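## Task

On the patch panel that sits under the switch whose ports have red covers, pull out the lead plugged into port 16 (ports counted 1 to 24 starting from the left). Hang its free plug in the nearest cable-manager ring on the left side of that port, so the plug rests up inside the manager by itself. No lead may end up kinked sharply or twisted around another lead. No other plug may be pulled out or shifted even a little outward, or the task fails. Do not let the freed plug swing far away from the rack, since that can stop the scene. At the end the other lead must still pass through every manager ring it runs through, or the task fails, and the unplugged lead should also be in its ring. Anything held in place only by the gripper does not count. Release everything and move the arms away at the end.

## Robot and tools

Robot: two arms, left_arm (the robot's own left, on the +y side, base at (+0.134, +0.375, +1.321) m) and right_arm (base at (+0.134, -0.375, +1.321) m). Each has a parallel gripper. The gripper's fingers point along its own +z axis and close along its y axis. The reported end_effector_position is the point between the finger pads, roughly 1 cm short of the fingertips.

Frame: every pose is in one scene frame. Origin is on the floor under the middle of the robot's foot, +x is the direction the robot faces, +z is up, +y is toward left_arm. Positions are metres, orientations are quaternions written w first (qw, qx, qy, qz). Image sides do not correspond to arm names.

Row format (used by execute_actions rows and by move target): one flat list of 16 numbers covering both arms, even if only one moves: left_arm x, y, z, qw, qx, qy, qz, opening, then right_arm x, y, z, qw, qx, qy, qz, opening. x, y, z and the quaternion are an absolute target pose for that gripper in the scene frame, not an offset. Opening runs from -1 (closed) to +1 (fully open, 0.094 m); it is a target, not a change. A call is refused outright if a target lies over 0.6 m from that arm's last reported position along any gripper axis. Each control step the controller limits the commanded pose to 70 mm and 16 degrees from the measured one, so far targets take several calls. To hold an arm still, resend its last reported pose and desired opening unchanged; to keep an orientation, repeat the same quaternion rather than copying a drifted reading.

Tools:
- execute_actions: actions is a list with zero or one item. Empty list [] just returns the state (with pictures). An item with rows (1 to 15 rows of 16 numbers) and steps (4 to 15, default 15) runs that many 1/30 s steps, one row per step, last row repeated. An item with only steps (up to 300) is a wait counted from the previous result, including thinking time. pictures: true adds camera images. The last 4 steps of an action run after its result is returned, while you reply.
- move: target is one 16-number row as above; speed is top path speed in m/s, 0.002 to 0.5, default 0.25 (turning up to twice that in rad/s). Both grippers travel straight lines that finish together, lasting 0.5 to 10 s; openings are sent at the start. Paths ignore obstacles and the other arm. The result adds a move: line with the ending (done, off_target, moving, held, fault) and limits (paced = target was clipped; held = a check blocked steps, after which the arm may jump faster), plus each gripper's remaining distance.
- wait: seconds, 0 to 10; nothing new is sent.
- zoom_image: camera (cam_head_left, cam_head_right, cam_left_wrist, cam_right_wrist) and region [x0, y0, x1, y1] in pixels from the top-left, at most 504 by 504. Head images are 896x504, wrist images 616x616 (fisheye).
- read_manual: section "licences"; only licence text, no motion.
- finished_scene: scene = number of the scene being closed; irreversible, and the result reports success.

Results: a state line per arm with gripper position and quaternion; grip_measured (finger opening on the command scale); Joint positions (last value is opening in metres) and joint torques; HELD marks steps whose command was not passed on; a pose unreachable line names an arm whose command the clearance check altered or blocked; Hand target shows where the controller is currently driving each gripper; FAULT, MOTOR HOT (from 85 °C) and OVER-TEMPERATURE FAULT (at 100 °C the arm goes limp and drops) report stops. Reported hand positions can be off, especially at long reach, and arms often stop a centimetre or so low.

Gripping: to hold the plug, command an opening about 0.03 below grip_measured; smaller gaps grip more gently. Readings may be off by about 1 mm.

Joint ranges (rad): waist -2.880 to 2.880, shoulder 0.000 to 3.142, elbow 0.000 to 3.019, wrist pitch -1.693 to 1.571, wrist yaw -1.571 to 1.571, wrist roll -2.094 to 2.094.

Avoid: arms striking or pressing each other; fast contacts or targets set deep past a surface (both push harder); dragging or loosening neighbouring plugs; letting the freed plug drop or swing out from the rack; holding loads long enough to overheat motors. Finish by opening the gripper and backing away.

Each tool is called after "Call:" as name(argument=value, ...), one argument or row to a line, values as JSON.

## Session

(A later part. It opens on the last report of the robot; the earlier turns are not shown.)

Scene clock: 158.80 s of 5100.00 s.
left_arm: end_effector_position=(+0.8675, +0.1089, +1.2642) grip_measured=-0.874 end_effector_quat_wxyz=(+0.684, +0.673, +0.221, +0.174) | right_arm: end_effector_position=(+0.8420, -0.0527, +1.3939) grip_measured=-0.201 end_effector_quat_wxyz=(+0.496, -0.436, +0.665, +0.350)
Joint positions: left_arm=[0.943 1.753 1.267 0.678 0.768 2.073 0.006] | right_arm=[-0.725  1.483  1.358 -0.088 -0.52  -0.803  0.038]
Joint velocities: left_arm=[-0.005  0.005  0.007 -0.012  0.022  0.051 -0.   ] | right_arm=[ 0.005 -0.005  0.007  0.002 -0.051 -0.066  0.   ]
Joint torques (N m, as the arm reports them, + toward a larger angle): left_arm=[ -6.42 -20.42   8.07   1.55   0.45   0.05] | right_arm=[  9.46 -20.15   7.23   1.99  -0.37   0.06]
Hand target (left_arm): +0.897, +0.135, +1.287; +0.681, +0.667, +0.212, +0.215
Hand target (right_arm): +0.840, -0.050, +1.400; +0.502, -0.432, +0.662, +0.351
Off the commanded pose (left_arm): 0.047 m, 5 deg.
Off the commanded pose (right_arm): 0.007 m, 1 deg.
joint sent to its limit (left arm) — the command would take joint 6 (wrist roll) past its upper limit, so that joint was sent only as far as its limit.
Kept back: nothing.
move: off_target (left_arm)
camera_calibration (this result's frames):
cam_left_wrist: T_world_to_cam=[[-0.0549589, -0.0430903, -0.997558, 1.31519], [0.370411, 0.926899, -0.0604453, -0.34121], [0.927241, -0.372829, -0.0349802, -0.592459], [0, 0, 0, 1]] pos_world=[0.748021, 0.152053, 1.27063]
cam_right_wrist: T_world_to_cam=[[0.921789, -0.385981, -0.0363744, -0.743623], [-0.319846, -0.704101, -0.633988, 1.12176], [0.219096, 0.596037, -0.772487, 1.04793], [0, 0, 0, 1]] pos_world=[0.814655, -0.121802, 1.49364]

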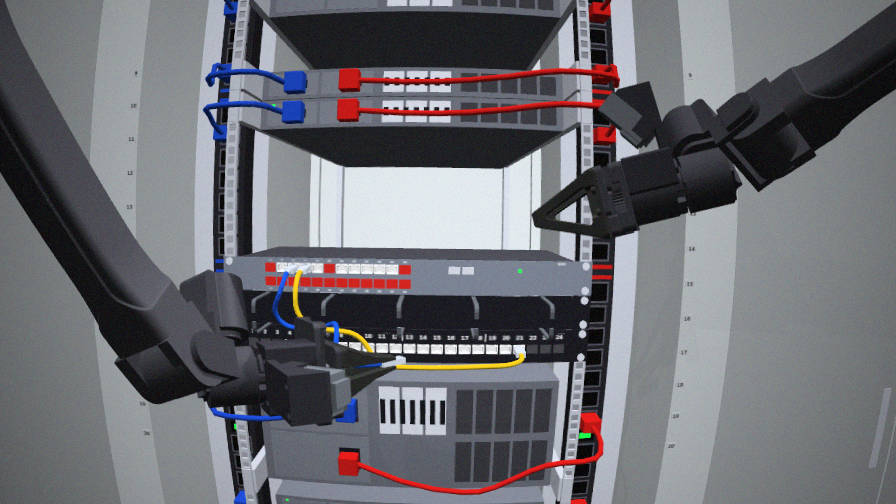

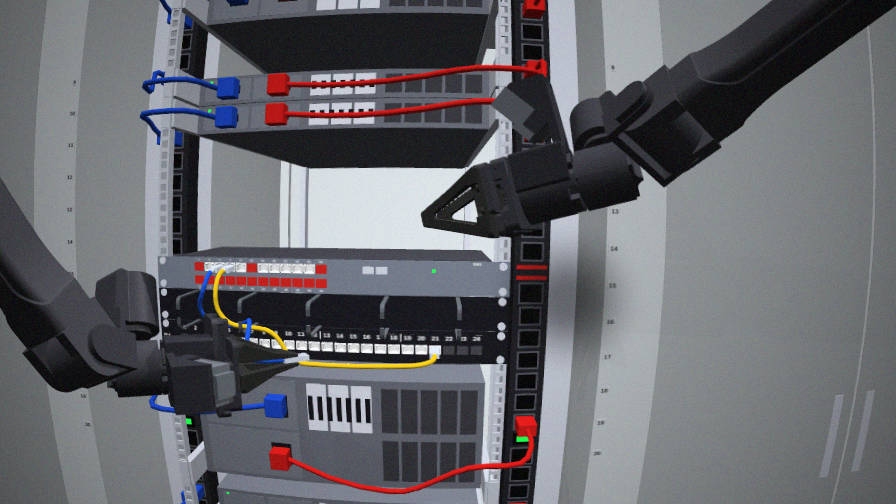

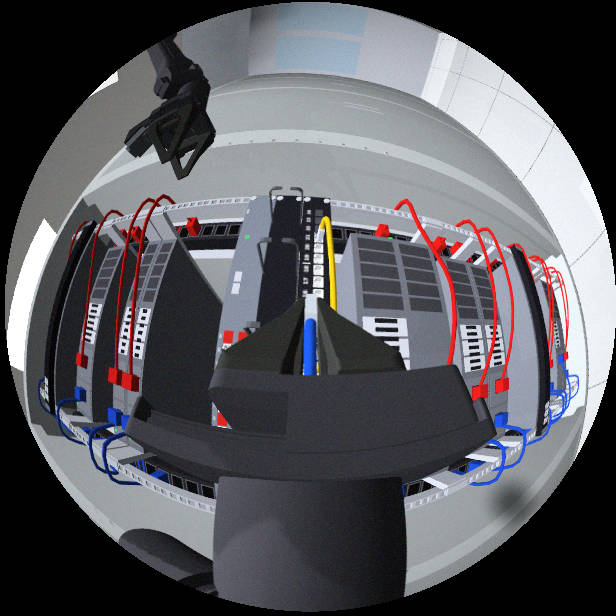

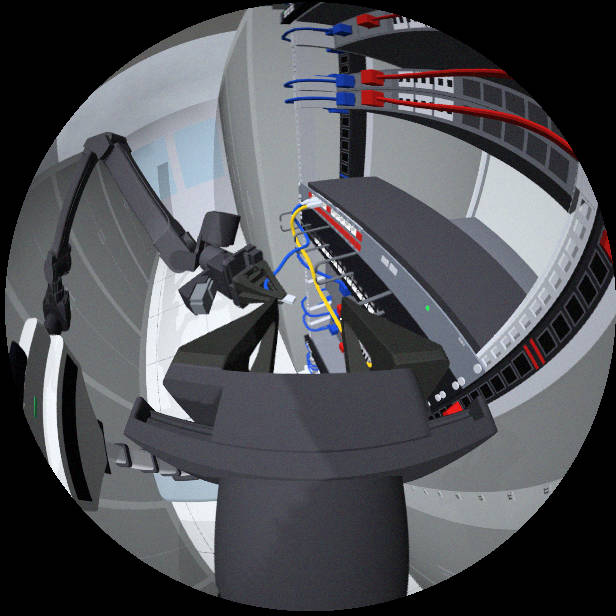

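Call:
move(
  target=[0.895,0.04,1.30,0.68,0.668,0.21,0.216,-0.92,0.80,-0.10,1.29,0.627,-0.627,0.326,-0.326,-0.5],
  speed=0.15,
)

Scene clock: 164.87 s of 5100.00 s.
left_arm: end_effector_position=(+0.8863, +0.0514, +1.3060) grip_measured=-0.874 end_effector_quat_wxyz=(+0.689, +0.657, +0.230, +0.200) | right_arm: end_effector_position=(+0.8026, -0.0977, +1.3025) grip_measured=-0.499 end_effector_quat_wxyz=(-0.631, +0.625, -0.329, +0.322)
Joint positions: left_arm=[0.824 1.772 1.341 0.676 0.625 2.073 0.006] | right_arm=[-0.773  1.692  0.958  1.134 -0.272 -2.067  0.024]
Joint velocities: left_arm=[-0.005  0.005 -0.017 -0.002 -0.051  0.037  0.001] | right_arm=[-0.005  0.005 -0.012 -0.012  0.022 -0.066 -0.   ]
Joint torques (N m, as the arm reports them, + toward a larger angle): left_arm=[-10.5  -15.7    8.63   2.07   0.34   0.06] | right_arm=[  7.33 -16.15   3.57   2.28  -0.53  -0.04]
Hand target (left_arm): +0.894, +0.041, +1.301; +0.690, +0.655, +0.223, +0.210
Hand target (right_arm): +0.799, -0.101, +1.292; +0.625, -0.629, +0.326, -0.327
Off the commanded pose (left_arm): 0.016 m, 3 deg.
Off the commanded pose (right_arm): 0.013 m, 1 deg.
joint sent to its limit (left arm) — the command would take joint 6 (wrist roll) past its upper limit, so that joint was sent only as far as its limit.
Kept back: nothing.
move: off_target (left_arm, right_arm)
camera_calibration (this result's frames):
cam_left_wrist: T_world_to_cam=[[-0.0221855, -0.0658714, -0.997581, 1.32768], [0.322862, 0.94389, -0.0695064, -0.239266], [0.946186, -0.323624, 0.000326696, -0.695266], [0, 0, 0, 1]] pos_world=[0.764556, 0.0882925, 1.30806]
cam_right_wrist: T_world_to_cam=[[-0.000774321, -0.0225372, 0.999746, -1.30158], [-0.00210471, -0.999744, -0.0225388, -0.0608071], [0.999997, -0.00212163, 0.000726688, -0.679572], [0, 0, 0, 1]] pos_world=[0.678435, -0.0915674, 1.30038]

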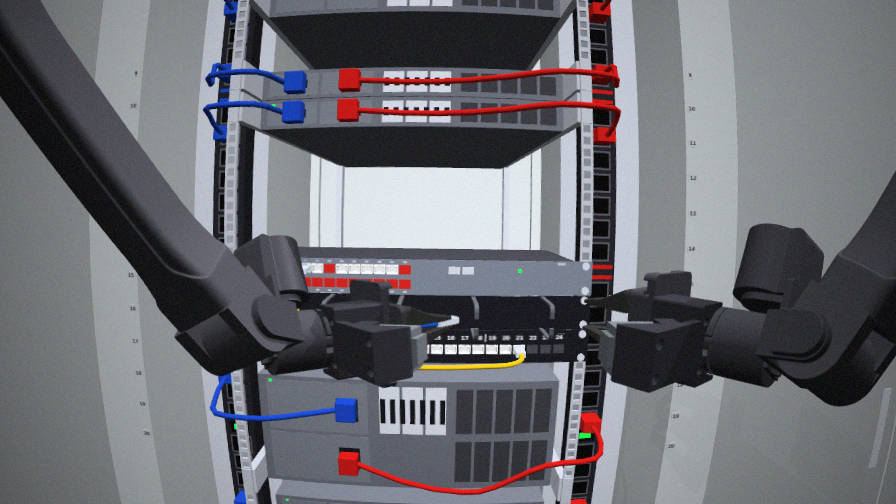

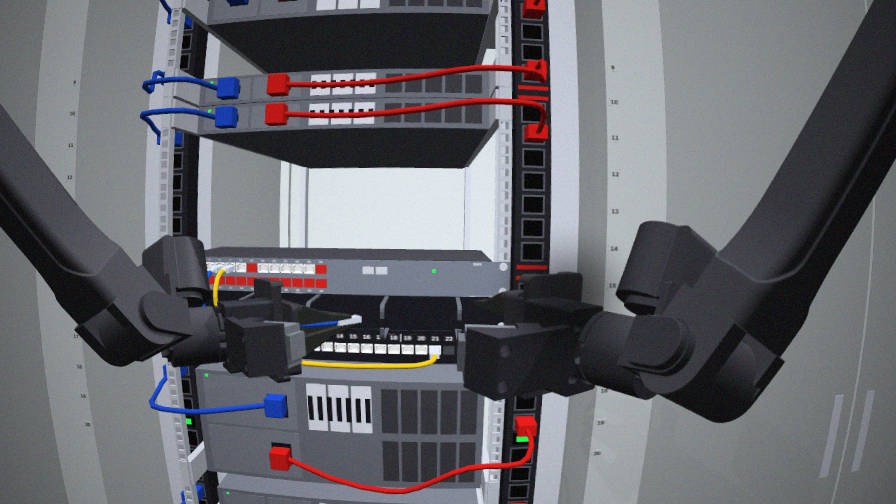

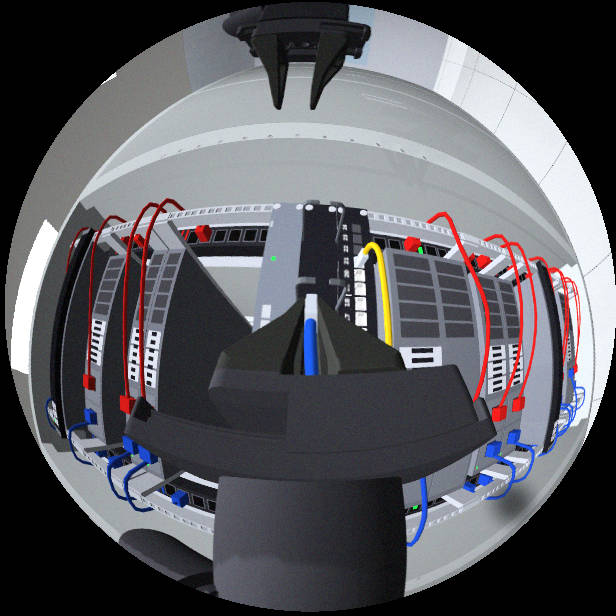

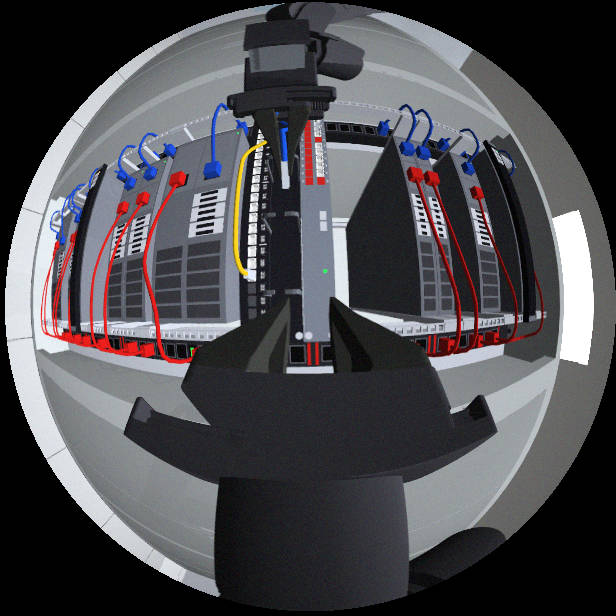

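Call:
move(
  target=[0.895,0.04,1.30,0.68,0.668,0.21,0.216,-0.92,0.885,-0.005,1.272,0.674,-0.674,0.213,-0.213,-0.5],
  speed=0.08,
)

Scene clock: 167.60 s of 5100.00 s.
left_arm: end_effector_position=(+0.8859, +0.0510, +1.3047) grip_measured=-0.874 end_effector_quat_wxyz=(+0.689, +0.658, +0.231, +0.199) | right_arm: end_effector_position=(+0.8734, -0.0044, +1.2760) grip_measured=-0.499 end_effector_quat_wxyz=(-0.688, +0.658, -0.230, +0.200)
Joint positions: left_arm=[0.824 1.774 1.341 0.676 0.624 2.073 0.006] | right_arm=[-0.773  1.88   1.382  0.731 -0.574 -2.091  0.024]
Joint velocities: left_arm=[-0.005  0.005 -0.012  0.002 -0.022  0.037  0.001] | right_arm=[ 0.005 -0.005  0.012  0.002  0.037 -0.022 -0.001]
Joint torques (N m, as the arm reports them, + toward a larger angle): left_arm=[-10.56 -15.58   8.69   2.1    0.35   0.06] | right_arm=[  9.75 -19.49   9.38   0.72  -0.57  -0.06]
Hand target (left_arm): +0.894, +0.041, +1.300; +0.690, +0.655, +0.224, +0.210
Hand target (right_arm): +0.884, -0.006, +1.270; +0.686, -0.660, +0.227, -0.206
Off the commanded pose (left_arm): 0.015 m, 3 deg.
Off the commanded pose (right_arm): 0.012 m, 3 deg.
joint sent to its limit (left arm) — the command would take joint 6 (wrist roll) past its upper limit, so that joint was sent only as far as its limit.
joint sent to its limit (right arm) — the command would take joint 6 (wrist roll) past its lower limit, so that joint was sent only as far as its limit.
Kept back: nothing.
move: off_target (left_arm, right_arm)
camera_calibration (this result's frames):
cam_left_wrist: T_world_to_cam=[[-0.0240943, -0.0651144, -0.997587, 1.328], [0.322923, 0.943877, -0.0694081, -0.238994], [0.946119, -0.323816, -0.00171512, -0.692327], [0, 0, 0, 1]] pos_world=[0.764197, 0.0878664, 1.30702]
cam_right_wrist: T_world_to_cam=[[0.0260144, -0.0647972, 0.997559, -1.29379], [0.328547, -0.941909, -0.0697502, -0.196234], [0.944129, 0.329559, -0.00321425, -0.694822], [0, 0, 0, 1]] pos_world=[0.754131, -0.0396832, 1.27471]

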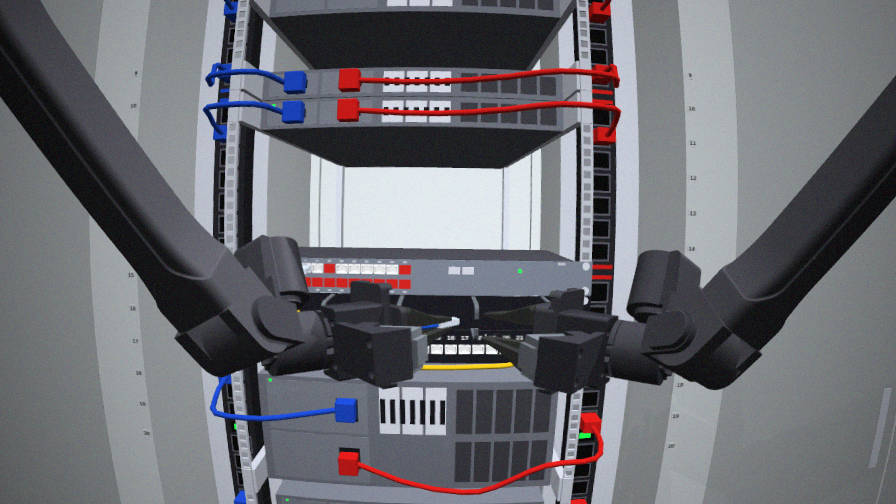

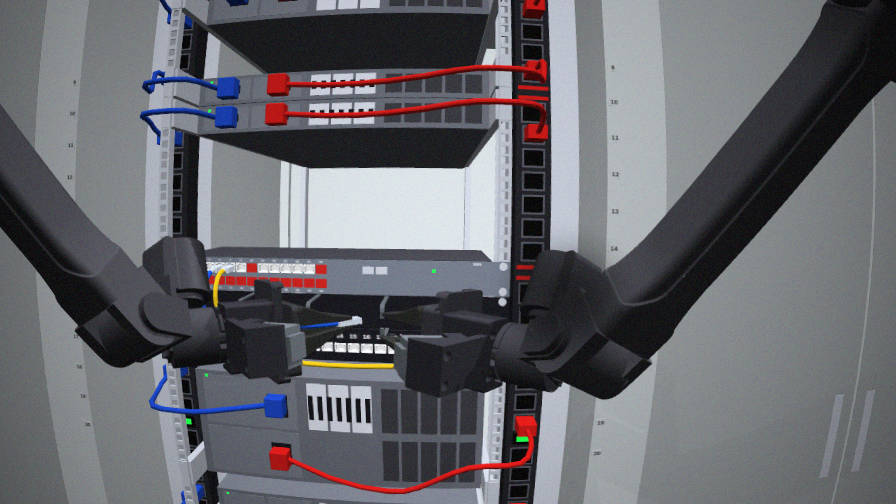

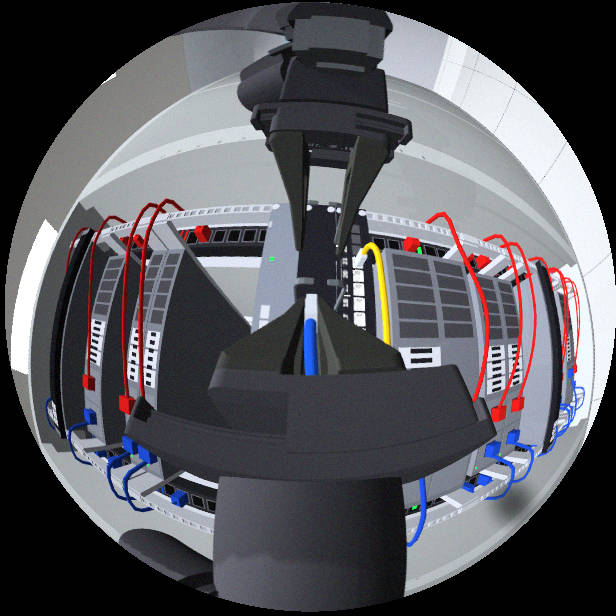

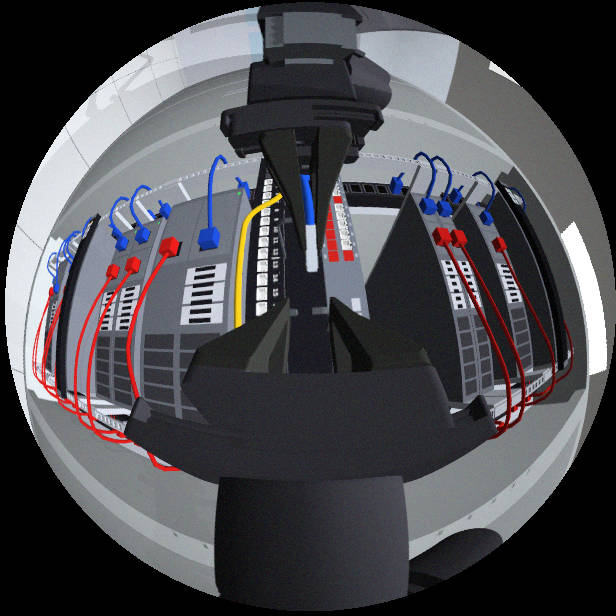

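Call:
move(
  target=[0.895,0.04,1.30,0.68,0.668,0.21,0.216,-0.92,0.899,0.022,1.277,0.674,-0.674,0.213,-0.213,-0.5],
  speed=0.02,
)

Call:
zoom_image(
  camera="cam_right_wrist",
  region=[250,230,370,350],
)

Call:
zoom_image(
  camera="cam_left_wrist",
  region=[250,230,370,350],
)

Scene clock: 169.93 s of 5100.00 s.
left_arm: end_effector_position=(+0.8859, +0.0510, +1.3047) grip_measured=-0.874 end_effector_quat_wxyz=(+0.689, +0.658, +0.231, +0.199) | right_arm: end_effector_position=(+0.8932, +0.0095, +1.2747) grip_measured=-0.499 end_effector_quat_wxyz=(-0.685, +0.659, -0.236, +0.201)
Joint positions: left_arm=[0.824 1.774 1.341 0.676 0.624 2.073 0.006] | right_arm=[-0.76   1.918  1.465  0.683 -0.549 -2.091  0.024]
Joint velocities: left_arm=[-0.015 -0.015  0.002 -0.007 -0.022  0.007 -0.   ] | right_arm=[-0.015  0.005 -0.002  0.002  0.022 -0.022  0.001]
Joint torques (N m, as the arm reports them, + toward a larger angle): left_arm=[-10.59 -15.74   8.72   2.1    0.35   0.05] | right_arm=[ 12.88 -19.32   9.79   0.68  -0.2   -0.04]
Hand target (left_arm): +0.894, +0.041, +1.300; +0.691, +0.655, +0.223, +0.210
Hand target (right_arm): +0.898, +0.022, +1.276; +0.687, -0.658, +0.230, -0.204
Off the commanded pose (left_arm): 0.015 m, 3 deg.
Off the commanded pose (right_arm): 0.014 m, 4 deg.
joint sent to its limit (left arm) — the command would take joint 6 (wrist roll) past its upper limit, so that joint was sent only as far as its limit.
joint sent to its limit (right arm) — the command would take joint 6 (wrist roll) past its lower limit, so that joint was sent only as far as its limit.
Kept back: nothing.
move: off_target (left_arm, right_arm)
camera_calibration (this result's frames):
cam_left_wrist: T_world_to_cam=[[-0.0240943, -0.0651144, -0.997587, 1.328], [0.322923, 0.943877, -0.0694081, -0.238994], [0.946119, -0.323816, -0.00171512, -0.692327], [0, 0, 0, 1]] pos_world=[0.764197, 0.0878664, 1.30702]
cam_right_wrist: T_world_to_cam=[[0.0332127, -0.0610906, 0.99758, -1.29858], [0.317954, -0.945629, -0.0684949, -0.18186], [0.947524, 0.319459, -0.0119829, -0.709826], [0, 0, 0, 1]] pos_world=[0.773529, -0.0245423, 1.27447]

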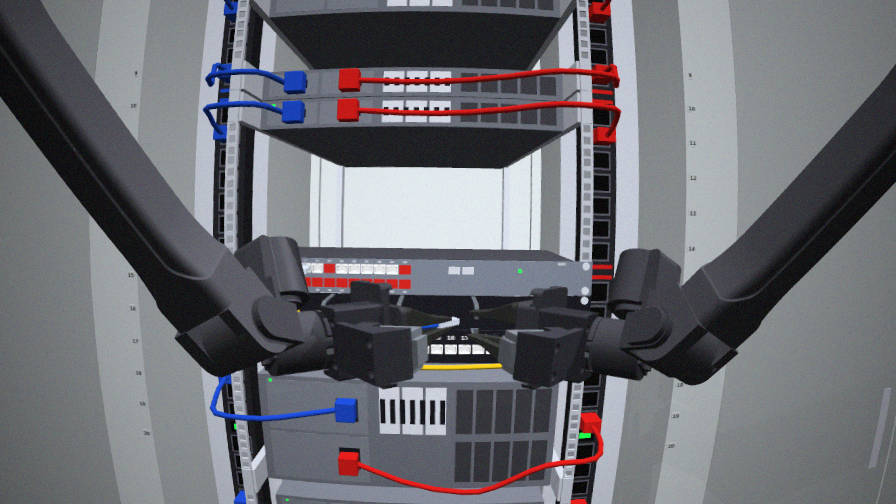

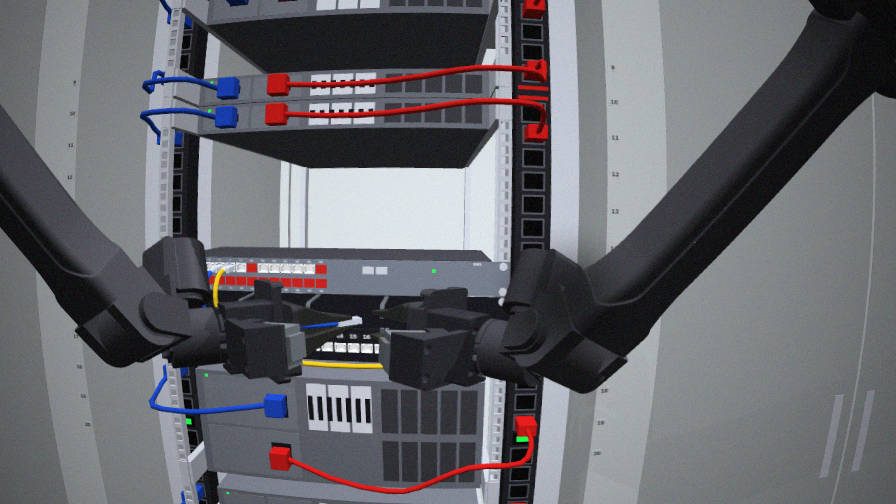

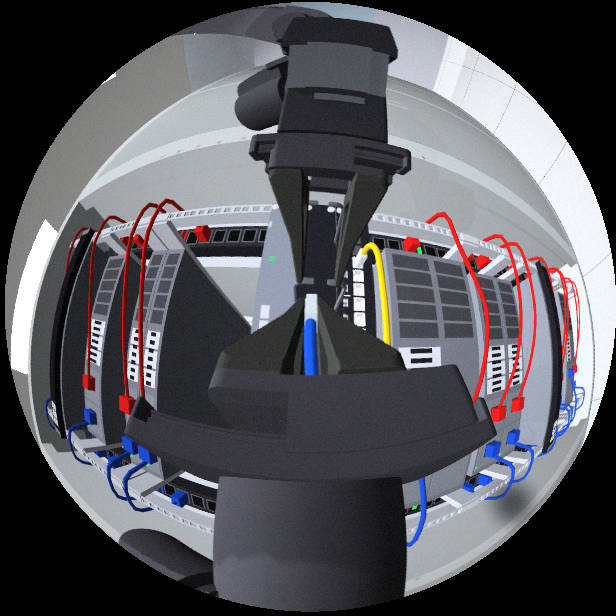

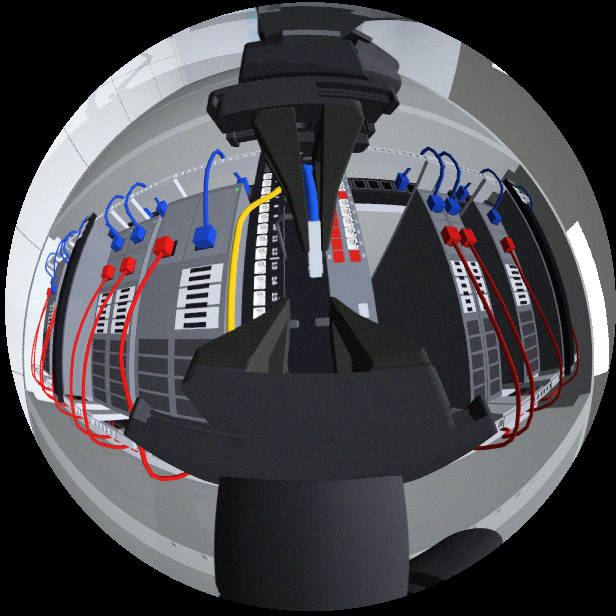

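Region (250, 230, 370, 350) of cam_right_wrist's 616x616 image, scaled by 4.200, with more detail than that image has.

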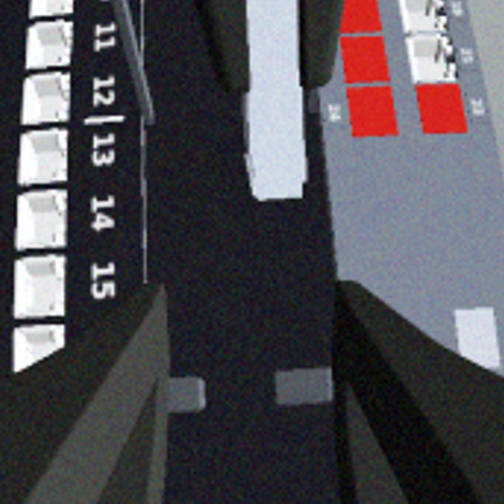

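Region (250, 230, 370, 350) of cam_left_wrist's 616x616 image, scaled by 4.200, with more detail than that image has.

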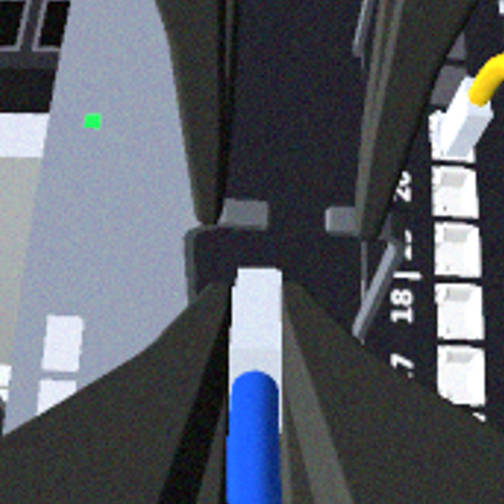

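Call:
move(
  target=[0.895,0.04,1.30,0.68,0.668,0.21,0.216,-0.92,0.885,0.041,1.279,0.674,-0.674,0.213,-0.213,-0.5],
  speed=0.02,
)

Call:
zoom_image(
  camera="cam_right_wrist",
  region=[250,230,370,350],
)

Call:
zoom_image(
  camera="cam_left_wrist",
  region=[250,230,370,350],
)

Scene clock: 172.13 s of 5100.00 s.
left_arm: end_effector_position=(+0.8859, +0.0510, +1.3047) grip_measured=-0.874 end_effector_quat_wxyz=(+0.689, +0.658, +0.231, +0.199) | right_arm: end_effector_position=(+0.8833, +0.0305, +1.2779) grip_measured=-0.499 end_effector_quat_wxyz=(-0.685, +0.660, -0.239, +0.195)
Joint positions: left_arm=[0.824 1.774 1.341 0.676 0.624 2.073 0.006] | right_arm=[-0.726  1.93   1.465  0.683 -0.518 -2.091  0.024]
Joint velocities: left_arm=[ 0.005 -0.005  0.007  0.007 -0.037  0.051  0.003] | right_arm=[-0.005 -0.015  0.002  0.007  0.066 -0.051 -0.   ]
Joint torques (N m, as the arm reports them, + toward a larger angle): left_arm=[-10.69 -15.76   8.72   2.06   0.35   0.05] | right_arm=[ 13.12 -19.92   8.49   1.8   -0.19  -0.03]
Hand target (left_arm): +0.894, +0.041, +1.300; +0.691, +0.655, +0.223, +0.210
Hand target (right_arm): +0.884, +0.041, +1.279; +0.688, -0.657, +0.233, -0.201
Off the commanded pose (left_arm): 0.015 m, 3 deg.
Off the commanded pose (right_arm): 0.011 m, 4 deg.
joint sent to its limit (left arm) — the command would take joint 6 (wrist roll) past its upper limit, so that joint was sent only as far as its limit.
joint sent to its limit (right arm) — the command would take joint 6 (wrist roll) past its lower limit, so that joint was sent only as far as its limit.
Kept back: nothing.
move: off_target (left_arm, right_arm)
camera_calibration (this result's frames):
cam_left_wrist: T_world_to_cam=[[-0.0240943, -0.0651144, -0.997587, 1.328], [0.322923, 0.943877, -0.0694081, -0.238994], [0.946119, -0.323816, -0.00171512, -0.692327], [0, 0, 0, 1]] pos_world=[0.764197, 0.0878664, 1.30702]
cam_right_wrist: T_world_to_cam=[[0.0463078, -0.0647258, 0.996828, -1.31066], [0.322442, -0.943514, -0.0762431, -0.152763], [0.945456, 0.32495, -0.0228218, -0.691665], [0, 0, 0, 1]] pos_world=[0.76389, -0.00421148, 1.27907]

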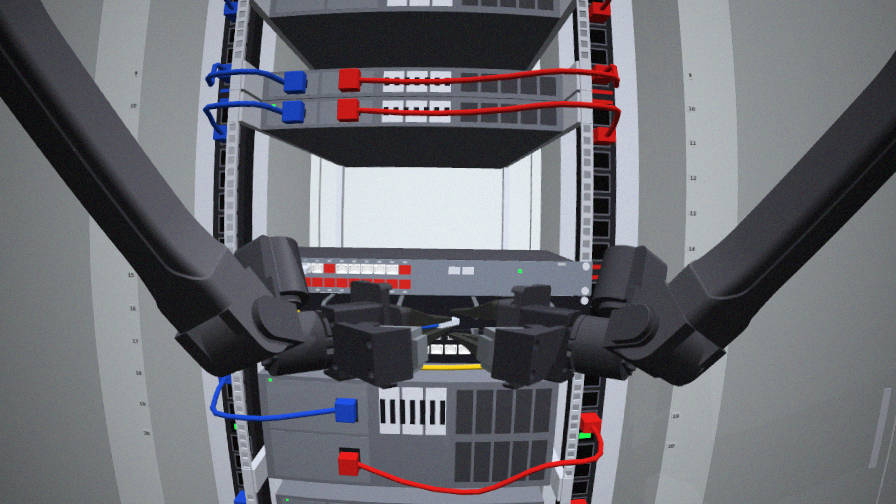

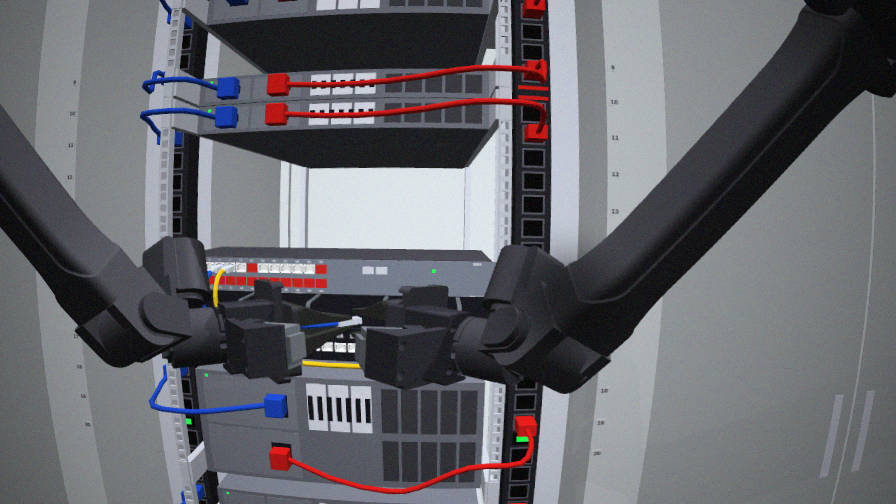

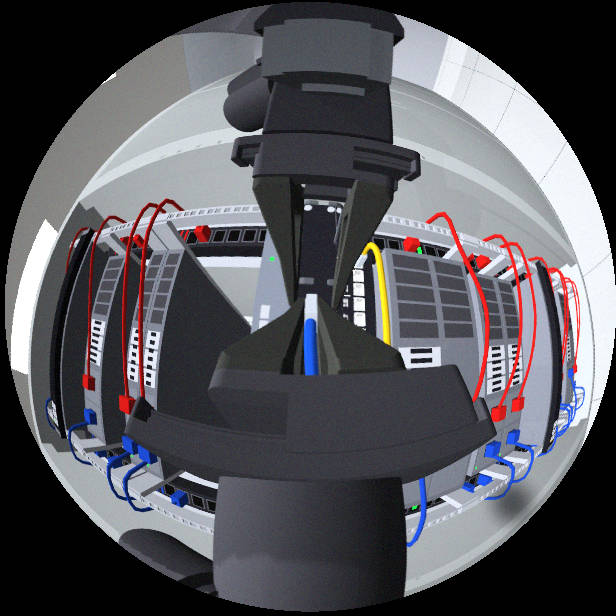

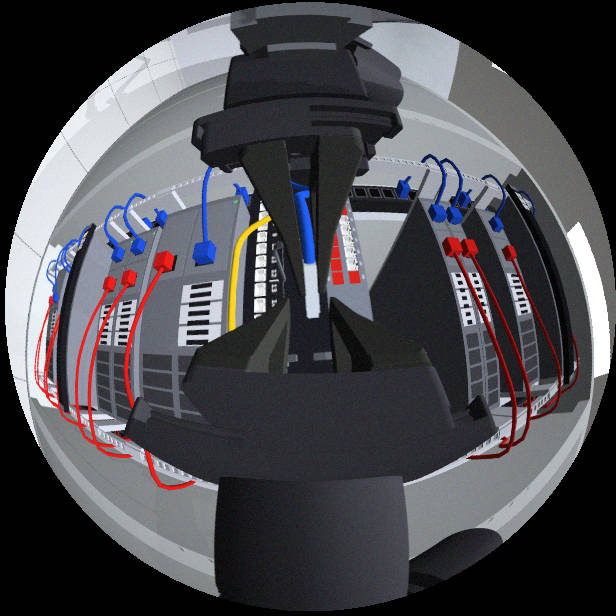

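Region (250, 230, 370, 350) of cam_right_wrist's 616x616 image, scaled by 4.200, with more detail than that image has.

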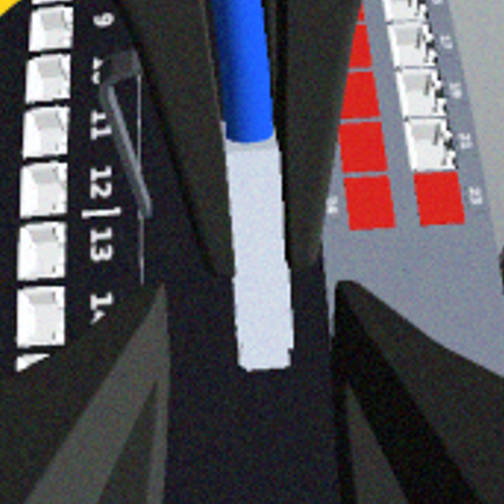

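Region (250, 230, 370, 350) of cam_left_wrist's 616x616 image, scaled by 4.200, with more detail than that image has.

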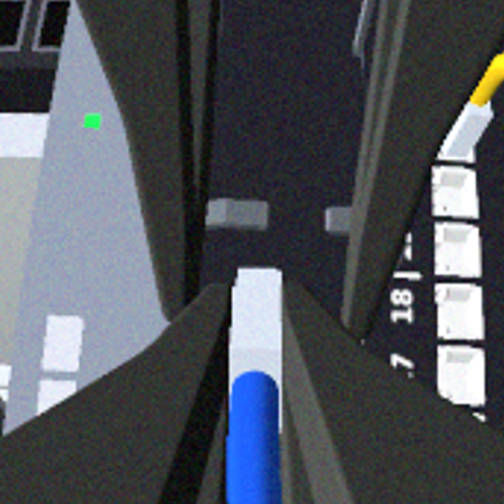

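Good. Close right.

Call:
move(
  target=[0.895,0.04,1.30,0.68,0.668,0.21,0.216,-0.92,0.885,0.041,1.279,0.674,-0.674,0.213,-0.213,-0.9],
)

Scene clock: 173.07 s of 5100.00 s.
left_arm: end_effector_position=(+0.8858, +0.0508, +1.3033) grip_measured=-0.874 end_effector_quat_wxyz=(+0.687, +0.659, +0.233, +0.198) | right_arm: end_effector_position=(+0.8834, +0.0305, +1.2779) grip_measured=-0.874 end_effector_quat_wxyz=(-0.684, +0.661, -0.237, +0.198)
Joint positions: left_arm=[0.824 1.775 1.341 0.672 0.621 2.073 0.006] | right_arm=[-0.726  1.93   1.465  0.683 -0.517 -2.098  0.006]
Joint velocities: left_arm=[-0.015 -0.005  0.007 -0.007 -0.007 -0.007 -0.   ] | right_arm=[-0.005 -0.005  0.002 -0.017 -0.051  0.051 -0.   ]
Joint torques (N m, as the arm reports them, + toward a larger angle): left_arm=[-10.65 -15.92   8.72   2.22   0.46   0.06] | right_arm=[ 13.32 -19.81   8.45   1.75  -0.17   0.02]
Hand target (left_arm): +0.894, +0.041, +1.300; +0.690, +0.655, +0.224, +0.210
Hand target (right_arm): +0.885, +0.041, +1.279; +0.688, -0.657, +0.233, -0.201
Off the commanded pose (left_arm): 0.015 m, 4 deg.
Off the commanded pose (right_arm): 0.011 m, 4 deg.
joint sent to its limit (left arm) — the command would take joint 6 (wrist roll) past its upper limit, so that joint was sent only as far as its limit.
joint sent to its limit (right arm) — the command would take joint 6 (wrist roll) past its lower limit, so that joint was sent only as far as its limit.
Kept back: nothing.
move: off_target (left_arm, right_arm)
camera_calibration (this result's frames):
cam_left_wrist: T_world_to_cam=[[-0.0290031, -0.0628071, -0.997604, 1.33078], [0.322067, 0.944213, -0.0688091, -0.238877], [0.946273, -0.323291, -0.007157, -0.685317], [0, 0, 0, 1]] pos_world=[0.764028, 0.0875766, 1.30625]
cam_right_wrist: T_world_to_cam=[[0.0406537, -0.0601956, 0.997358, -1.30642], [0.322155, -0.944087, -0.0701119, -0.160421], [0.945814, 0.324154, -0.0189884, -0.696921], [0, 0, 0, 1]] pos_world=[0.763949, -0.00418188, 1.27849]

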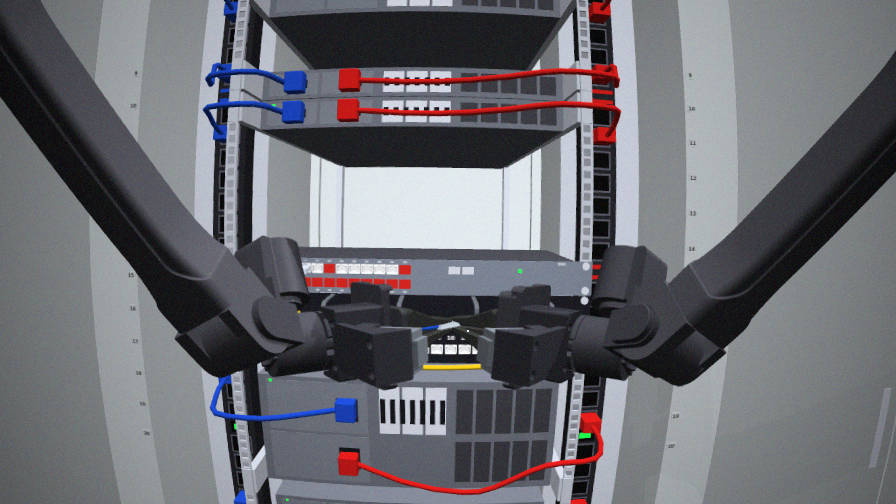

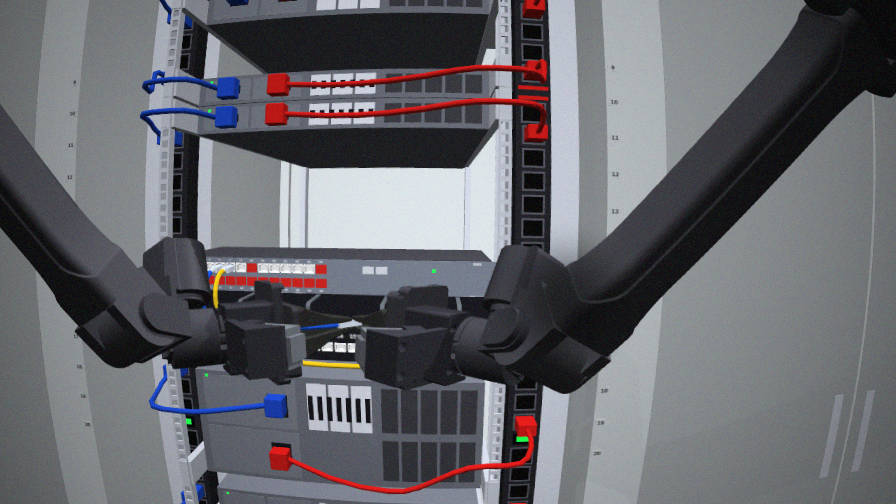

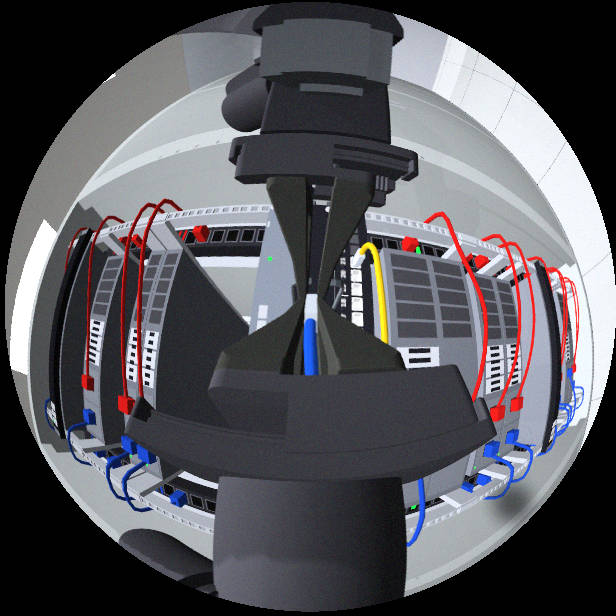

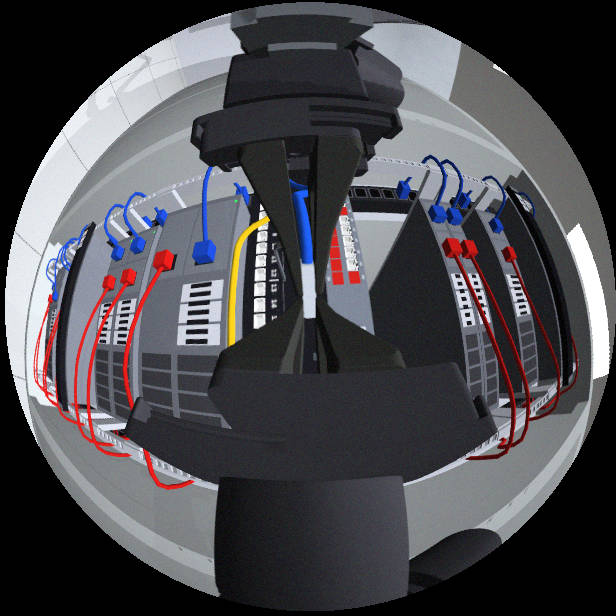

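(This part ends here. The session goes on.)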